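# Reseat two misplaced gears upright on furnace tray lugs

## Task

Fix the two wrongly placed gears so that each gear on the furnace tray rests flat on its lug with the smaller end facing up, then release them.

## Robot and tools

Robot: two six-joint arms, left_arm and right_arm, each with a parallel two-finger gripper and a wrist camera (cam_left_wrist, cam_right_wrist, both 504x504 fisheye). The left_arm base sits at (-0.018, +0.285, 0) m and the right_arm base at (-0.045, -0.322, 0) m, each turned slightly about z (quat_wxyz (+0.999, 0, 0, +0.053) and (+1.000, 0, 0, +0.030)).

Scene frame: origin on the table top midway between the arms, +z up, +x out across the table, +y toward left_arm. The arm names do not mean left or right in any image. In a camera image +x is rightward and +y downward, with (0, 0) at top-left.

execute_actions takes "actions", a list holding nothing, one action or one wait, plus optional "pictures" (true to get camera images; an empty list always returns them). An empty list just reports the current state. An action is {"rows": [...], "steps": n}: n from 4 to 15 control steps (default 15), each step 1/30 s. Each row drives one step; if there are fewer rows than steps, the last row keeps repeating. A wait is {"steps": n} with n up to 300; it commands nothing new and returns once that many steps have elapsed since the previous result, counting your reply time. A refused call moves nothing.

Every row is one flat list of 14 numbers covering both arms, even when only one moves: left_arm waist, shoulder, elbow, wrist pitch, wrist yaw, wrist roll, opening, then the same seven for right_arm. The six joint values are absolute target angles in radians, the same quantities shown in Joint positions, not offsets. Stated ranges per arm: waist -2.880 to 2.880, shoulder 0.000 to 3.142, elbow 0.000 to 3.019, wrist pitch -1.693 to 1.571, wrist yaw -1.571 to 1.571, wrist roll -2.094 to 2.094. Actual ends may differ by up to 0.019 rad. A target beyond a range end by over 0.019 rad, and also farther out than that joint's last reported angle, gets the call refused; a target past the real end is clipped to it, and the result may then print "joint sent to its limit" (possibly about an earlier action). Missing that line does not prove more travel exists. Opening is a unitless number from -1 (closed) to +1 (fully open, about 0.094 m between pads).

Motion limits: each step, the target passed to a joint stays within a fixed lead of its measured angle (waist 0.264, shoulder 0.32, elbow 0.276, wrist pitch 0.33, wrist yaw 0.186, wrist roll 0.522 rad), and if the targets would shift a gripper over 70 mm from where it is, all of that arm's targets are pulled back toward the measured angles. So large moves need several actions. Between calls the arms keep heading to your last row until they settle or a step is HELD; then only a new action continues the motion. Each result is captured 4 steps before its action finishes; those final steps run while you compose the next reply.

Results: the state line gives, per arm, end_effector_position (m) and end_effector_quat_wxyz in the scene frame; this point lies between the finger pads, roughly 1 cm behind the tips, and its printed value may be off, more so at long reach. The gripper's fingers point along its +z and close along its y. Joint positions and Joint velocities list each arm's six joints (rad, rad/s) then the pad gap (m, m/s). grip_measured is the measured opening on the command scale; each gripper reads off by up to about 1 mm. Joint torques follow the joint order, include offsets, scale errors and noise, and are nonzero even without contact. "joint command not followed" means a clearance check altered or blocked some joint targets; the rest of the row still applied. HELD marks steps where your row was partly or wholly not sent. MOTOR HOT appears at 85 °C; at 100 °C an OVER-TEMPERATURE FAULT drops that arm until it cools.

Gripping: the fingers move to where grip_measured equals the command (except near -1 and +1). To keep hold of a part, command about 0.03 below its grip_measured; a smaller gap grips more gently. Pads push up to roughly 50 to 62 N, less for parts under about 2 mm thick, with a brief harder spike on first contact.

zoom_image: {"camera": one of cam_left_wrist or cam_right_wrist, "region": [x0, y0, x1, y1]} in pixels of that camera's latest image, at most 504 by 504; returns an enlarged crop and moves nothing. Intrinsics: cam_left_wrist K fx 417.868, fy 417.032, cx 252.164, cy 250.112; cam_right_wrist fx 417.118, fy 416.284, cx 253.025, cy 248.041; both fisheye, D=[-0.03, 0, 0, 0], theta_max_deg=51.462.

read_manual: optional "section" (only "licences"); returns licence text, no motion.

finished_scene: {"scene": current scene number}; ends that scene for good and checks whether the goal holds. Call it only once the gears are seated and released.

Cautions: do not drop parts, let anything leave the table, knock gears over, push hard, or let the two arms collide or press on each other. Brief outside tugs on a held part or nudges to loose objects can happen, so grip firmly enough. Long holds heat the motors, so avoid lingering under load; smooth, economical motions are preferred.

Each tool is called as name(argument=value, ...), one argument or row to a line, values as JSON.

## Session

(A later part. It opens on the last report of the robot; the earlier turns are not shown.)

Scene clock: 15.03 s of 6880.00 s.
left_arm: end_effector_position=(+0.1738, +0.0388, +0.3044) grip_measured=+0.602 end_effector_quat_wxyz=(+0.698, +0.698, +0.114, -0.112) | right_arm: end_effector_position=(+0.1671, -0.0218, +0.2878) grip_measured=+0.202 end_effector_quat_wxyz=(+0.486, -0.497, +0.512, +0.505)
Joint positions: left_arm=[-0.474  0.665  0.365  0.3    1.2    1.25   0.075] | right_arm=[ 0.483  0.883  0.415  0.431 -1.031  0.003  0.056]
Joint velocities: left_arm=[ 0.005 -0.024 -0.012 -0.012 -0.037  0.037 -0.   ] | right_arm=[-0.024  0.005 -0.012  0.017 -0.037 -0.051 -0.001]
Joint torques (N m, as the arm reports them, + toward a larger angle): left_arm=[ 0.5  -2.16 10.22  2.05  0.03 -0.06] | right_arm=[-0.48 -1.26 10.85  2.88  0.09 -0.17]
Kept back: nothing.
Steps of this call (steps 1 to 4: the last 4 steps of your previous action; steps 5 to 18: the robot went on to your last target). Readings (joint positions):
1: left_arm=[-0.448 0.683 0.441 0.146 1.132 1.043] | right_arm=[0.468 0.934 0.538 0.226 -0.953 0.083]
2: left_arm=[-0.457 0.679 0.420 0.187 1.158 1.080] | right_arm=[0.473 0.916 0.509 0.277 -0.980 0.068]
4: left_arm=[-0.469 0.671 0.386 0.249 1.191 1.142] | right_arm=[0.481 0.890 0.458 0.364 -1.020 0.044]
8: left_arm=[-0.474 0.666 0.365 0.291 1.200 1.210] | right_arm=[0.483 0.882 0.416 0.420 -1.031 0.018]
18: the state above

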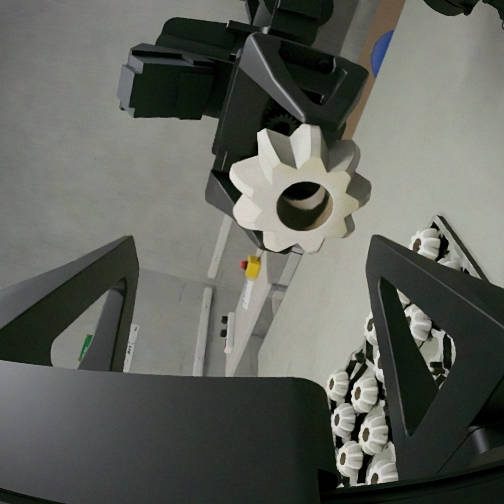

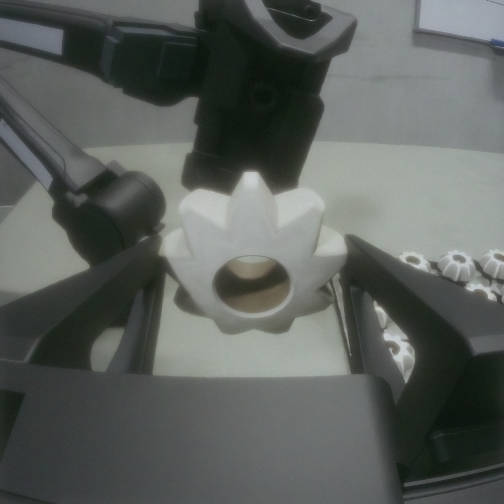

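execute_actions(
  actions=[
    {"rows":[[-0.49,0.675,0.36,0.33,1.19,1.265,0.6,0.484,0.878,0.442,0.465,-1.03,-0.01,0.165],[-0.503,0.69,0.358,0.345,1.178,1.265,0.6,0.484,0.878,0.442,0.472,-1.03,-0.01,0.165],[-0.516,0.703,0.356,0.36,1.165,1.265,0.6,0.484,0.878,0.442,0.479,-1.03,-0.01,0.165],[-0.53,0.715,0.354,0.372,1.151,1.265,0.6,0.484,0.878,0.442,0.486,-1.03,-0.01,0.165],[-0.545,0.726,0.352,0.384,1.136,1.265,0.6,0.484,0.878,0.442,0.49,-1.03,-0.01,0.165],[-0.56,0.736,0.35,0.395,1.121,1.265,0.6,0.484,0.878,0.442,0.494,-1.03,-0.01,0.165],[-0.575,0.745,0.35,0.404,1.106,1.265,0.6,0.484,0.878,0.442,0.494,-1.03,-0.01,0.165],[-0.59,0.753,0.35,0.412,1.091,1.265,0.6,0.484,0.878,0.442,0.494,-1.03,-0.01,0.165],[-0.603,0.76,0.35,0.418,1.077,1.265,0.6,0.484,0.878,0.442,0.494,-1.03,-0.01,0.165],[-0.615,0.765,0.35,0.423,1.065,1.265,0.6,0.484,0.878,0.442,0.494,-1.03,-0.01,0.165],[-0.624,0.768,0.35,0.426,1.054,1.265,0.6,0.484,0.878,0.442,0.494,-1.03,-0.01,0.165]],"steps":15},
  ],
)

execute_actions(
  actions=[
    {"steps":10},
  ],
  pictures=true,
)

Scene clock: 16.07 s of 6880.00 s.
left_arm: end_effector_position=(+0.1764, +0.0087, +0.2931) grip_measured=+0.602 end_effector_quat_wxyz=(+0.700, +0.697, +0.113, -0.107) | right_arm: end_effector_position=(+0.1672, -0.0218, +0.2936) grip_measured=+0.202 end_effector_quat_wxyz=(+0.498, -0.501, +0.500, +0.501)
Joint positions: left_arm=[-0.601  0.752  0.359  0.397  1.066  1.255  0.075] | right_arm=[ 0.483  0.883  0.415  0.467 -1.031  0.001  0.056]
Joint velocities: left_arm=[-0.386  0.2   -0.042  0.144 -0.3    0.022 -0.   ] | right_arm=[-0.005 -0.005 -0.012  0.002 -0.081  0.022 -0.   ]
Joint torques (N m, as the arm reports them, + toward a larger angle): left_arm=[ 0.77 -1.77  9.55  2.17 -0.21 -0.07] | right_arm=[-0.68 -1.08 10.81  2.82  0.11 -0.16]
Steps of this call (steps 1 to 15: the robot went on to your last target; steps 16 to 20: nothing new was sent; steps 21 to 31: the first 11 steps of this action). Readings (joint positions):
21: left_arm=[-0.475 0.665 0.365 0.303 1.197 1.255] | right_arm=[0.483 0.883 0.415 0.433 -1.031 0.001]
22: left_arm=[-0.478 0.667 0.365 0.309 1.188 1.255] | right_arm=[0.483 0.883 0.415 0.436 -1.031 0.001]
24: left_arm=[-0.495 0.678 0.365 0.333 1.165 1.255] | right_arm=[0.483 0.883 0.415 0.447 -1.031 0.001]
28: left_arm=[-0.556 0.724 0.363 0.377 1.106 1.255] | right_arm=[0.483 0.883 0.415 0.465 -1.031 0.001]
31: the state above

Scene clock: 16.40 s of 6880.00 s.
left_arm: end_effector_position=(+0.1728, +0.0040, +0.2911) grip_measured=+0.602 end_effector_quat_wxyz=(+0.699, +0.698, +0.109, -0.111) | right_arm: end_effector_position=(+0.1672, -0.0218, +0.2937) grip_measured=+0.202 end_effector_quat_wxyz=(+0.498, -0.501, +0.500, +0.501)
Joint positions: left_arm=[-0.623  0.761  0.357  0.407  1.058  1.255  0.075] | right_arm=[ 0.483  0.883  0.415  0.467 -1.031  0.001  0.056]
Joint velocities: left_arm=[ 0.024  0.015  0.007 -0.002  0.11   0.022  0.001] | right_arm=[ 0.005 -0.005 -0.002  0.022 -0.037 -0.022 -0.   ]
Joint torques (N m, as the arm reports them, + toward a larger angle): left_arm=[ 0.74 -1.36  9.63  2.17 -0.27 -0.08] | right_arm=[-0.7  -1.2  10.86  2.82  0.1  -0.14]
Kept back: nothing.
Steps of this call (steps 1 to 4: the last 4 steps of your previous action; steps 5 to 10: the robot went on to your last target). Readings (joint positions):
1: left_arm=[-0.612 0.758 0.358 0.401 1.061 1.255] | right_arm=[0.483 0.883 0.415 0.467 -1.031 0.001]
2: left_arm=[-0.619 0.760 0.358 0.402 1.059 1.255] | right_arm=[0.483 0.883 0.415 0.467 -1.031 0.001]
4: left_arm=[-0.623 0.761 0.357 0.405 1.058 1.255] | right_arm=[0.483 0.883 0.415 0.467 -1.031 0.001]
8: left_arm=[-0.623 0.761 0.357 0.407 1.058 1.255] | right_arm=[0.483 0.883 0.415 0.467 -1.031 0.001]
10: the state above

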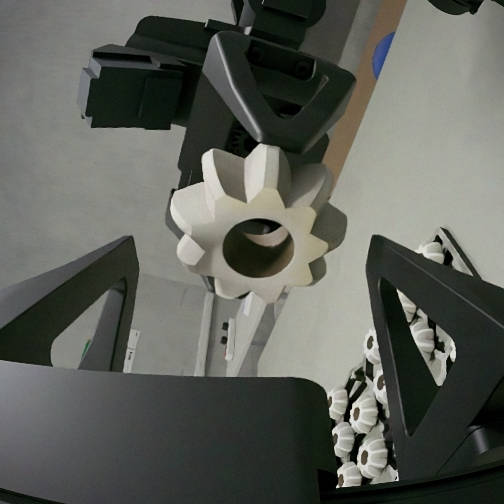

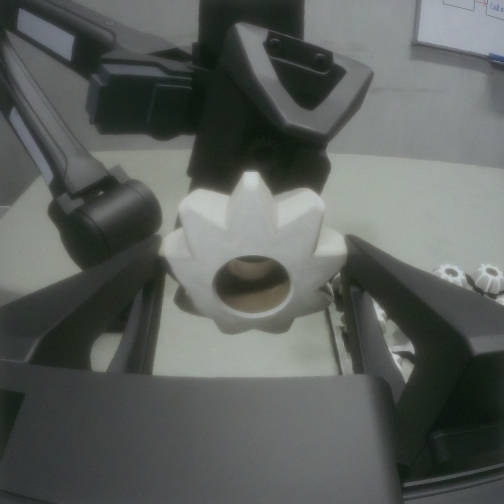

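execute_actions(
  actions=[
    {"rows":[[-0.63,0.772,0.375,0.43,1.048,1.28,0.6,0.484,0.878,0.442,0.494,-1.03,-0.01,0.165],[-0.638,0.777,0.385,0.433,1.04,1.3,0.6,0.484,0.878,0.442,0.494,-1.03,-0.01,0.165],[-0.647,0.782,0.388,0.436,1.031,1.32,0.6,0.484,0.878,0.442,0.494,-1.03,-0.01,0.165],[-0.657,0.788,0.39,0.44,1.021,1.335,0.6,0.484,0.878,0.442,0.494,-1.03,-0.01,0.165],[-0.667,0.794,0.392,0.444,1.011,1.345,0.6,0.484,0.878,0.442,0.494,-1.03,-0.01,0.165],[-0.677,0.8,0.394,0.448,1.001,1.345,0.6,0.484,0.878,0.442,0.494,-1.03,-0.01,0.165],[-0.687,0.806,0.396,0.452,0.991,1.345,0.6,0.484,0.878,0.442,0.494,-1.03,-0.01,0.165],[-0.697,0.812,0.398,0.456,0.981,1.345,0.6,0.484,0.878,0.442,0.494,-1.03,-0.01,0.165],[-0.705,0.818,0.4,0.46,0.972,1.345,0.6,0.484,0.878,0.442,0.494,-1.03,-0.01,0.165],[-0.711,0.822,0.4,0.462,0.965,1.345,0.6,0.484,0.878,0.442,0.494,-1.03,-0.01,0.165],[-0.715,0.824,0.4,0.463,0.96,1.345,0.6,0.484,0.878,0.442,0.494,-1.03,-0.01,0.165]],"steps":15},
  ],
)

execute_actions(
  actions=[
    {"steps":10},
  ],
  pictures=true,
)

Scene clock: 17.40 s of 6880.00 s.
left_arm: end_effector_position=(+0.1716, -0.0144, +0.2834) grip_measured=+0.602 end_effector_quat_wxyz=(+0.700, +0.703, +0.093, -0.086) | right_arm: end_effector_position=(+0.1672, -0.0218, +0.2937) grip_measured=+0.202 end_effector_quat_wxyz=(+0.498, -0.501, +0.500, +0.501)
Joint positions: left_arm=[-0.701  0.806  0.357  0.44   0.968  1.324  0.075] | right_arm=[ 0.483  0.883  0.415  0.467 -1.031  0.001  0.056]
Joint velocities: left_arm=[-0.23   0.151 -0.002  0.046 -0.11   0.066 -0.   ] | right_arm=[-0.005 -0.015  0.002 -0.007 -0.051 -0.007 -0.   ]
Joint torques (N m, as the arm reports them, + toward a larger angle): left_arm=[ 0.97 -2.15 14.2   2.22 -0.22 -0.08] | right_arm=[-0.64 -1.38 10.84  2.78  0.1  -0.15]
Steps of this call (steps 1 to 19: the robot went on to your last target; steps 20 to 30: the first 11 steps of this action). Readings (joint positions):
20: left_arm=[-0.623 0.761 0.357 0.409 1.054 1.258] | right_arm=[0.483 0.883 0.415 0.467 -1.031 0.001]
21: left_arm=[-0.624 0.762 0.357 0.410 1.048 1.263] | right_arm=[0.483 0.883 0.415 0.467 -1.031 0.001]
23: left_arm=[-0.631 0.765 0.357 0.416 1.031 1.282] | right_arm=[0.483 0.883 0.415 0.467 -1.031 0.001]
27: left_arm=[-0.670 0.786 0.357 0.431 0.992 1.313] | right_arm=[0.483 0.883 0.415 0.467 -1.031 0.001]
30: the state above

Scene clock: 17.73 s of 6880.00 s.
left_arm: end_effector_position=(+0.1701, -0.0172, +0.2816) grip_measured=+0.602 end_effector_quat_wxyz=(+0.699, +0.704, +0.088, -0.086) | right_arm: end_effector_position=(+0.1672, -0.0218, +0.2937) grip_measured=+0.202 end_effector_quat_wxyz=(+0.498, -0.501, +0.500, +0.501)
Joint positions: left_arm=[-0.712  0.814  0.357  0.444  0.963  1.334  0.075] | right_arm=[ 0.483  0.883  0.415  0.467 -1.031  0.001  0.056]
Joint velocities: left_arm=[ 0.005 -0.015 -0.012  0.002 -0.051 -0.066 -0.   ] | right_arm=[-0.015 -0.015 -0.002 -0.002 -0.007  0.022  0.   ]
Joint torques (N m, as the arm reports them, + toward a larger angle): left_arm=[ 0.67 -1.72 14.12  2.27 -0.26 -0.08] | right_arm=[-0.61 -1.06 10.82  2.85  0.1  -0.15]
Kept back: nothing.
Steps of this call (steps 1 to 4: the last 4 steps of your previous action; steps 5 to 10: the robot went on to your last target). Readings (joint positions):
1: left_arm=[-0.707 0.810 0.357 0.441 0.965 1.326] | right_arm=[0.483 0.883 0.415 0.467 -1.031 0.001]
2: left_arm=[-0.710 0.813 0.357 0.442 0.964 1.328] | right_arm=[0.483 0.883 0.415 0.467 -1.031 0.001]
4: left_arm=[-0.712 0.814 0.357 0.443 0.964 1.330] | right_arm=[0.483 0.883 0.415 0.467 -1.031 0.001]
8: left_arm=[-0.712 0.814 0.357 0.444 0.963 1.333] | right_arm=[0.483 0.883 0.415 0.467 -1.031 0.001]
10: the state above

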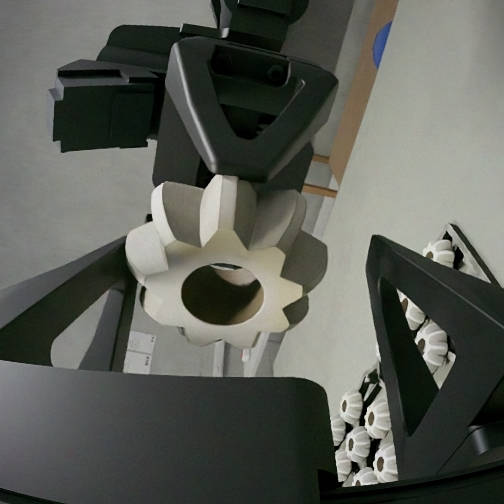

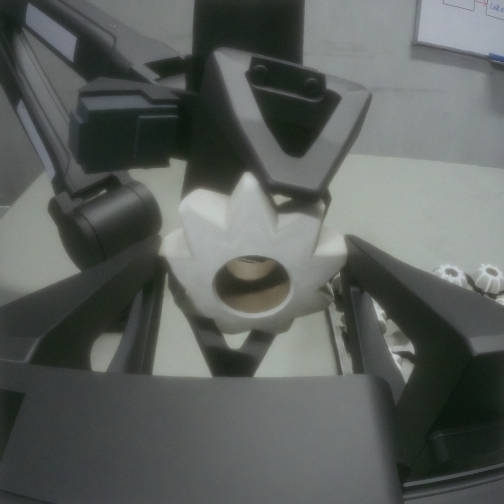

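execute_actions(
  actions=[
    {"rows":[[-0.715,0.824,0.407,0.463,0.96,1.345,0.6,0.484,0.878,0.442,0.494,-1.03,-0.01,0.165],[-0.715,0.824,0.413,0.463,0.96,1.345,0.6,0.484,0.878,0.442,0.494,-1.03,-0.01,0.165],[-0.715,0.824,0.417,0.463,0.96,1.345,0.6,0.484,0.878,0.442,0.494,-1.03,-0.01,0.165]],"steps":15},
  ],
  pictures=true,
)

Scene clock: 18.30 s of 6880.00 s.
left_arm: end_effector_position=(+0.1712, -0.0179, +0.2853) grip_measured=+0.602 end_effector_quat_wxyz=(+0.701, +0.703, +0.086, -0.084) | right_arm: end_effector_position=(+0.1672, -0.0218, +0.2970) grip_measured=+0.202 end_effector_quat_wxyz=(+0.504, -0.502, +0.494, +0.500)
Joint positions: left_arm=[-0.712  0.814  0.364  0.444  0.963  1.335  0.075] | right_arm=[ 0.483  0.882  0.417  0.48  -1.031  0.001  0.056]
Joint velocities: left_arm=[-0.005 -0.005  0.002 -0.007 -0.066  0.051  0.001] | right_arm=[ 0.005 -0.073  0.051  0.266 -0.022 -0.022 -0.001]
Joint torques (N m, as the arm reports them, + toward a larger angle): left_arm=[ 0.52 -1.75 15.08  2.27 -0.28 -0.07] | right_arm=[-0.81 -0.76 10.57  1.43  0.11 -0.15]
Steps of this call (steps 1 to 6: the robot went on to your last target; steps 7 to 17: the first 11 steps of this action). Readings (joint positions):
7: left_arm=[-0.712 0.814 0.357 0.444 0.963 1.335] | right_arm=[0.483 0.883 0.415 0.467 -1.031 0.001]
8: left_arm=[-0.712 0.814 0.357 0.444 0.963 1.335] | right_arm=[0.483 0.883 0.415 0.467 -1.031 0.001]
10: left_arm=[-0.712 0.814 0.359 0.444 0.963 1.335] | right_arm=[0.483 0.883 0.415 0.467 -1.031 0.001]
14: left_arm=[-0.712 0.814 0.363 0.444 0.963 1.335] | right_arm=[0.483 0.883 0.415 0.467 -1.031 0.001]
17: the state above

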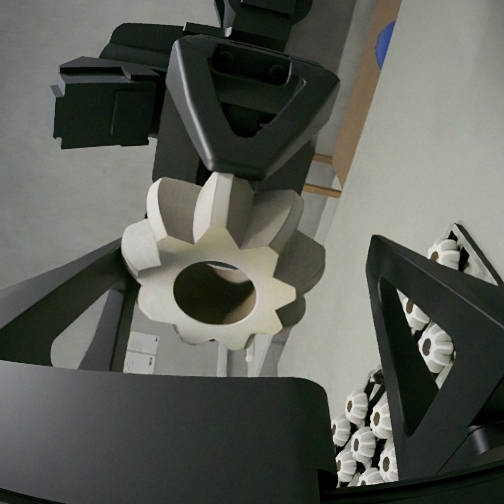

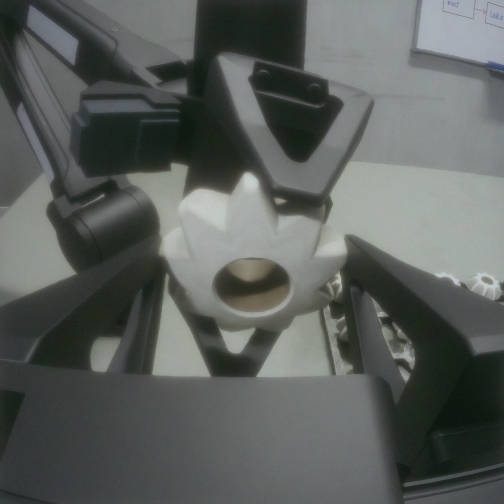

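A tug seems to be moving the right arm up. Open the left wider and re‑look.

execute_actions(
  actions=[
    {"rows":[[-0.715,0.824,0.425,0.463,0.96,1.345,0.75,0.484,0.878,0.442,0.48,-1.03,-0.01,0.165],[-0.715,0.824,0.43,0.463,0.96,1.345,0.85,0.484,0.878,0.442,0.48,-1.03,-0.01,0.165]],"steps":15},
  ],
)

execute_actions(
  actions=[
    {"steps":10},
  ],
  pictures=true,
)

Scene clock: 18.83 s of 6880.00 s.
left_arm: end_effector_position=(+0.1746, -0.0202, +0.3006) grip_measured=+0.848 end_effector_quat_wxyz=(+0.710, +0.697, +0.073, -0.072) | right_arm: end_effector_position=(+0.1688, -0.0210, +0.2972) grip_measured=+0.202 end_effector_quat_wxyz=(+0.503, -0.501, +0.496, +0.500)
Joint positions: left_arm=[-0.712  0.814  0.389  0.458  0.962  1.338  0.087] | right_arm=[ 0.483  0.886  0.421  0.475 -1.029  0.001  0.056]
Joint velocities: left_arm=[ 0.005  0.005  0.002 -0.017  0.007 -0.037 -0.001] | right_arm=[ 0.005  0.005 -0.017 -0.002 -0.022 -0.081 -0.001]
Joint torques (N m, as the arm reports them, + toward a larger angle): left_arm=[ 0.53 -1.57 14.1   1.5  -0.22 -0.1 ] | right_arm=[-0.46 -1.02 10.39  1.85  0.04 -0.15]
Steps of this call (steps 1 to 4: the last 4 steps of your previous action; step 5: the robot went on to your last target; steps 6 to 16: the first 11 steps of this action). Readings (joint positions):
6: left_arm=[-0.712 0.814 0.388 0.458 0.962 1.338] | right_arm=[0.483 0.865 0.433 0.499 -1.029 0.001]
7: left_arm=[-0.712 0.814 0.389 0.458 0.962 1.338] | right_arm=[0.483 0.862 0.438 0.499 -1.029 0.001]
9: left_arm=[-0.712 0.814 0.389 0.458 0.962 1.338] | right_arm=[0.483 0.863 0.437 0.493 -1.029 0.001]
13: left_arm=[-0.712 0.814 0.389 0.458 0.962 1.338] | right_arm=[0.483 0.881 0.424 0.478 -1.029 0.001]
16: the state above

Scene clock: 19.17 s of 6880.00 s.
left_arm: end_effector_position=(+0.1746, -0.0202, +0.3006) grip_measured=+0.848 end_effector_quat_wxyz=(+0.710, +0.697, +0.073, -0.072) | right_arm: end_effector_position=(+0.1688, -0.0210, +0.2971) grip_measured=+0.202 end_effector_quat_wxyz=(+0.503, -0.501, +0.496, +0.500)
Joint positions: left_arm=[-0.712  0.814  0.389  0.458  0.962  1.338  0.087] | right_arm=[ 0.483  0.886  0.421  0.475 -1.029  0.001  0.056]
Joint velocities: left_arm=[ 0.005  0.015  0.007 -0.017 -0.007 -0.066  0.001] | right_arm=[-0.005 -0.005 -0.002 -0.002 -0.007  0.007  0.   ]
Joint torques (N m, as the arm reports them, + toward a larger angle): left_arm=[ 0.42 -1.7  14.03  1.61 -0.22 -0.11] | right_arm=[-0.48 -1.35 10.37  1.95  0.04 -0.16]
Kept back: nothing.
Steps of this call (steps 1 to 4: the last 4 steps of your previous action; steps 5 to 10: the robot went on to your last target). Readings (joint positions):
1: left_arm=[-0.712 0.814 0.389 0.458 0.962 1.338] | right_arm=[0.483 0.886 0.421 0.475 -1.029 0.001]
2: left_arm=[-0.712 0.814 0.389 0.458 0.962 1.338] | right_arm=[0.483 0.886 0.421 0.475 -1.029 0.001]
4: left_arm=[-0.712 0.814 0.389 0.458 0.962 1.338] | right_arm=[0.483 0.886 0.421 0.475 -1.029 0.001]
8: left_arm=[-0.712 0.814 0.389 0.458 0.962 1.338] | right_arm=[0.483 0.886 0.421 0.475 -1.029 0.001]
10: the state above

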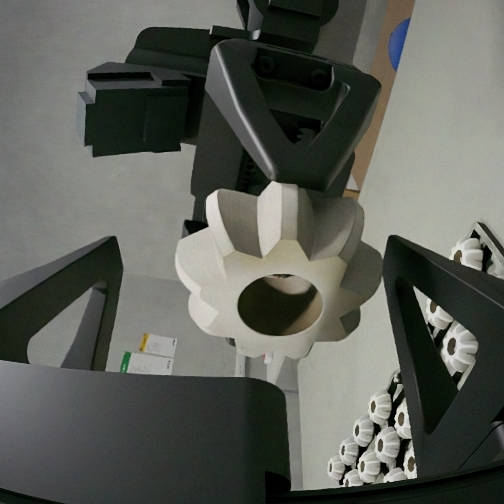

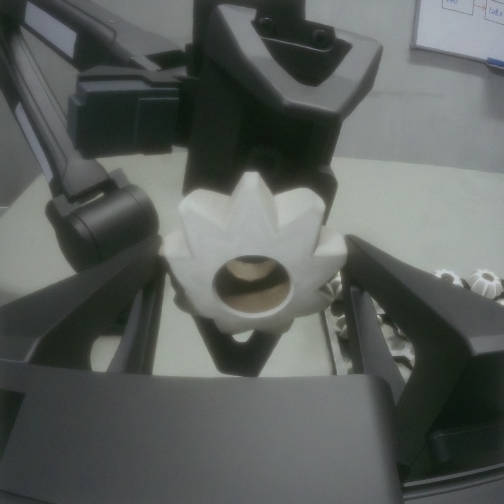

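execute_actions(
  actions=[
    {"rows":[[-0.715,0.824,0.43,0.452,0.96,1.36,0.8,0.484,0.878,0.442,0.48,-1.03,-0.01,0.165],[-0.715,0.824,0.43,0.442,0.96,1.37,0.75,0.484,0.878,0.442,0.48,-1.03,-0.01,0.165],[-0.715,0.824,0.43,0.432,0.96,1.37,0.68,0.484,0.878,0.442,0.48,-1.03,-0.01,0.165],[-0.715,0.824,0.43,0.424,0.96,1.37,0.6,0.484,0.878,0.442,0.48,-1.03,-0.01,0.165],[-0.715,0.824,0.43,0.424,0.96,1.37,0.55,0.484,0.878,0.442,0.48,-1.03,-0.01,0.165],[-0.715,0.824,0.43,0.424,0.96,1.37,0.5,0.484,0.878,0.442,0.48,-1.03,-0.01,0.165],[-0.715,0.824,0.43,0.424,0.96,1.37,0.45,0.484,0.878,0.442,0.48,-1.03,-0.01,0.165]],"steps":15},
  ],
  pictures=true,
)

Scene clock: 19.90 s of 6880.00 s.
left_arm: end_effector_position=(+0.1746, -0.0202, +0.2969) grip_measured=+0.452 end_effector_quat_wxyz=(+0.706, +0.701, +0.073, -0.071) | right_arm: end_effector_position=(+0.1688, -0.0210, +0.2971) grip_measured=+0.202 end_effector_quat_wxyz=(+0.503, -0.501, +0.496, +0.500)
Joint positions: left_arm=[-0.712  0.814  0.389  0.437  0.962  1.358  0.068] | right_arm=[ 0.483  0.886  0.421  0.475 -1.029  0.001  0.056]
Joint velocities: left_arm=[ 0.005 -0.015  0.002 -0.007 -0.051 -0.037 -0.001] | right_arm=[-0.005 -0.005 -0.007 -0.007  0.007 -0.022 -0.001]
Joint torques (N m, as the arm reports them, + toward a larger angle): left_arm=[ 0.49 -2.02 14.08  0.78 -0.21 -0.06] | right_arm=[-0.59 -1.57 10.38  1.88  0.03 -0.14]
Steps of this call (steps 1 to 11: the robot went on to your last target; steps 12 to 22: the first 11 steps of this action). Readings (joint positions):
12: left_arm=[-0.712 0.814 0.389 0.458 0.962 1.340] | right_arm=[0.483 0.886 0.421 0.475 -1.029 0.001]
13: left_arm=[-0.712 0.814 0.389 0.457 0.962 1.343] | right_arm=[0.483 0.886 0.421 0.475 -1.029 0.001]
15: left_arm=[-0.712 0.814 0.389 0.449 0.962 1.349] | right_arm=[0.483 0.886 0.421 0.475 -1.029 0.001]
19: left_arm=[-0.712 0.814 0.389 0.438 0.962 1.356] | right_arm=[0.483 0.886 0.421 0.475 -1.029 0.001]
22: the state above

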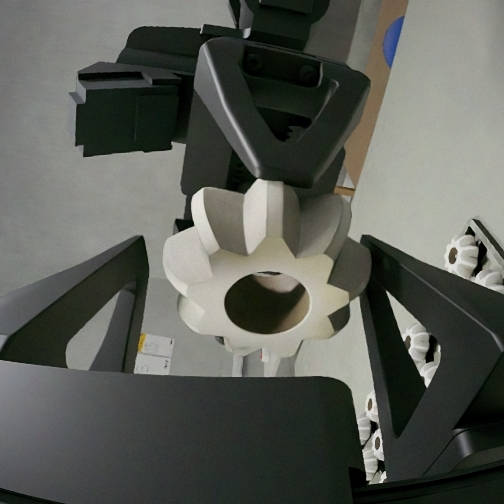

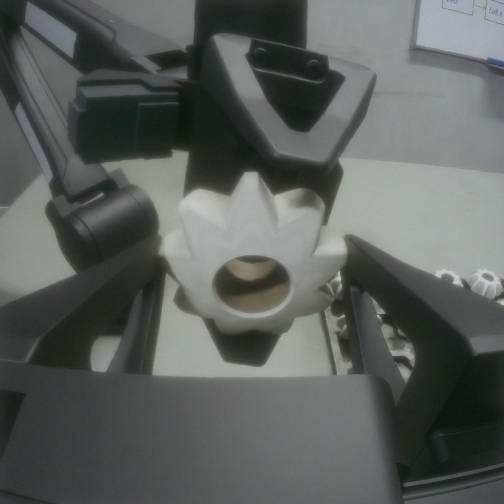

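execute_actions(
  actions=[
    {"rows":[[-0.715,0.824,0.43,0.412,0.96,1.37,0.45,0.484,0.878,0.442,0.48,-1.03,-0.01,0.165],[-0.715,0.824,0.43,0.402,0.96,1.37,0.45,0.484,0.878,0.442,0.48,-1.03,-0.01,0.165],[-0.715,0.824,0.43,0.402,0.96,1.37,0.43,0.484,0.878,0.442,0.48,-1.03,-0.01,0.165],[-0.715,0.824,0.43,0.402,0.96,1.37,0.4,0.484,0.878,0.442,0.48,-1.03,-0.01,0.165],[-0.715,0.824,0.43,0.402,0.96,1.37,0.36,0.484,0.878,0.442,0.48,-1.03,-0.01,0.165],[-0.715,0.824,0.43,0.402,0.96,1.37,0.32,0.484,0.878,0.442,0.48,-1.03,-0.01,0.165],[-0.715,0.824,0.43,0.402,0.96,1.37,0.28,0.484,0.878,0.442,0.48,-1.03,-0.01,0.165],[-0.715,0.824,0.43,0.402,0.96,1.37,0.25,0.484,0.878,0.442,0.48,-1.03,-0.01,0.165],[-0.715,0.824,0.43,0.402,0.96,1.37,0.22,0.484,0.878,0.442,0.48,-1.03,-0.01,0.165],[-0.715,0.824,0.43,0.402,0.96,1.37,0.19,0.484,0.878,0.442,0.48,-1.03,-0.01,0.165],[-0.715,0.824,0.43,0.402,0.96,1.37,0.16,0.484,0.878,0.442,0.48,-1.03,-0.01,0.165]],"steps":15},
  ],
)

execute_actions(
  actions=[
    {"steps":6},
  ],
  pictures=true,
)

Scene clock: 20.67 s of 6880.00 s.
left_arm: end_effector_position=(+0.1746, -0.0202, +0.2926) grip_measured=+0.190 end_effector_quat_wxyz=(+0.700, +0.705, +0.080, -0.077) | right_arm: end_effector_position=(+0.1688, -0.0210, +0.2971) grip_measured=+0.202 end_effector_quat_wxyz=(+0.503, -0.501, +0.496, +0.500)
Joint positions: left_arm=[-0.712  0.814  0.389  0.412  0.962  1.36   0.056] | right_arm=[ 0.483  0.886  0.421  0.475 -1.029  0.     0.056]
Joint velocities: left_arm=[-0.005  0.005  0.002  0.002  0.022 -0.022  0.001] | right_arm=[-0.005  0.005 -0.002 -0.007  0.051  0.081  0.001]
Joint torques (N m, as the arm reports them, + toward a larger angle): left_arm=[ 0.51 -1.72 13.97  1.01 -0.22 -0.06] | right_arm=[-0.84 -1.56 10.35  1.91  0.03 -0.1 ]
Steps of this call (steps 1 to 4: the last 4 steps of your previous action; steps 5 to 12: the robot went on to your last target; steps 13 to 23: the first 11 steps of this action). Readings (joint positions):
13: left_arm=[-0.712 0.814 0.389 0.434 0.962 1.360] | right_arm=[0.483 0.886 0.421 0.475 -1.029 0.001]
14: left_arm=[-0.712 0.814 0.389 0.429 0.962 1.360] | right_arm=[0.483 0.886 0.421 0.475 -1.029 0.001]
16: left_arm=[-0.712 0.814 0.389 0.419 0.962 1.360] | right_arm=[0.483 0.886 0.421 0.475 -1.029 0.001]
20: left_arm=[-0.712 0.814 0.389 0.415 0.962 1.360] | right_arm=[0.483 0.886 0.421 0.475 -1.029 0.001]
23: the state above

Scene clock: 20.87 s of 6880.00 s.
left_arm: end_effector_position=(+0.1746, -0.0202, +0.2926) grip_measured=+0.190 end_effector_quat_wxyz=(+0.700, +0.705, +0.080, -0.077) | right_arm: end_effector_position=(+0.1688, -0.0210, +0.2971) grip_measured=+0.202 end_effector_quat_wxyz=(+0.503, -0.501, +0.496, +0.500)
Joint positions: left_arm=[-0.712  0.814  0.389  0.412  0.962  1.36   0.056] | right_arm=[ 0.483  0.886  0.421  0.475 -1.029 -0.     0.056]
Joint velocities: left_arm=[-0.005 -0.005  0.002 -0.007 -0.051  0.007 -0.   ] | right_arm=[-0.015  0.005  0.002 -0.002  0.051  0.081  0.   ]
Joint torques (N m, as the arm reports them, + toward a larger angle): left_arm=[ 0.58 -1.66 14.04  0.92 -0.2  -0.08] | right_arm=[-0.6  -1.26 10.41  1.91  0.04 -0.14]
Kept back: nothing.
Steps of this call (steps 1 to 4: the last 4 steps of your previous action; steps 5 to 6: the robot went on to your last target). Readings (joint positions):
1: left_arm=[-0.712 0.814 0.389 0.412 0.962 1.360] | right_arm=[0.483 0.886 0.421 0.475 -1.029 -0.000]
2: left_arm=[-0.712 0.814 0.389 0.412 0.962 1.360] | right_arm=[0.483 0.886 0.421 0.475 -1.029 -0.000]
4: left_arm=[-0.712 0.814 0.389 0.412 0.962 1.360] | right_arm=[0.483 0.886 0.421 0.475 -1.029 -0.000]
6: the state above

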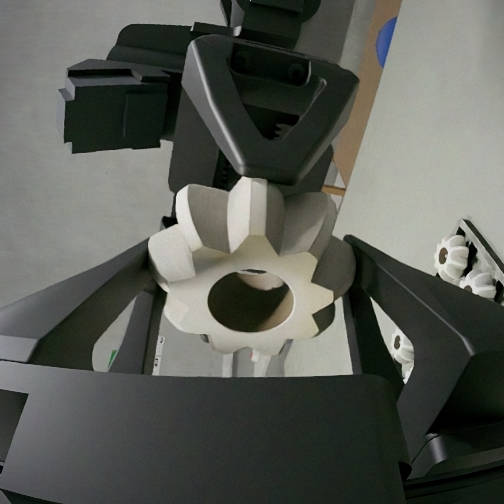

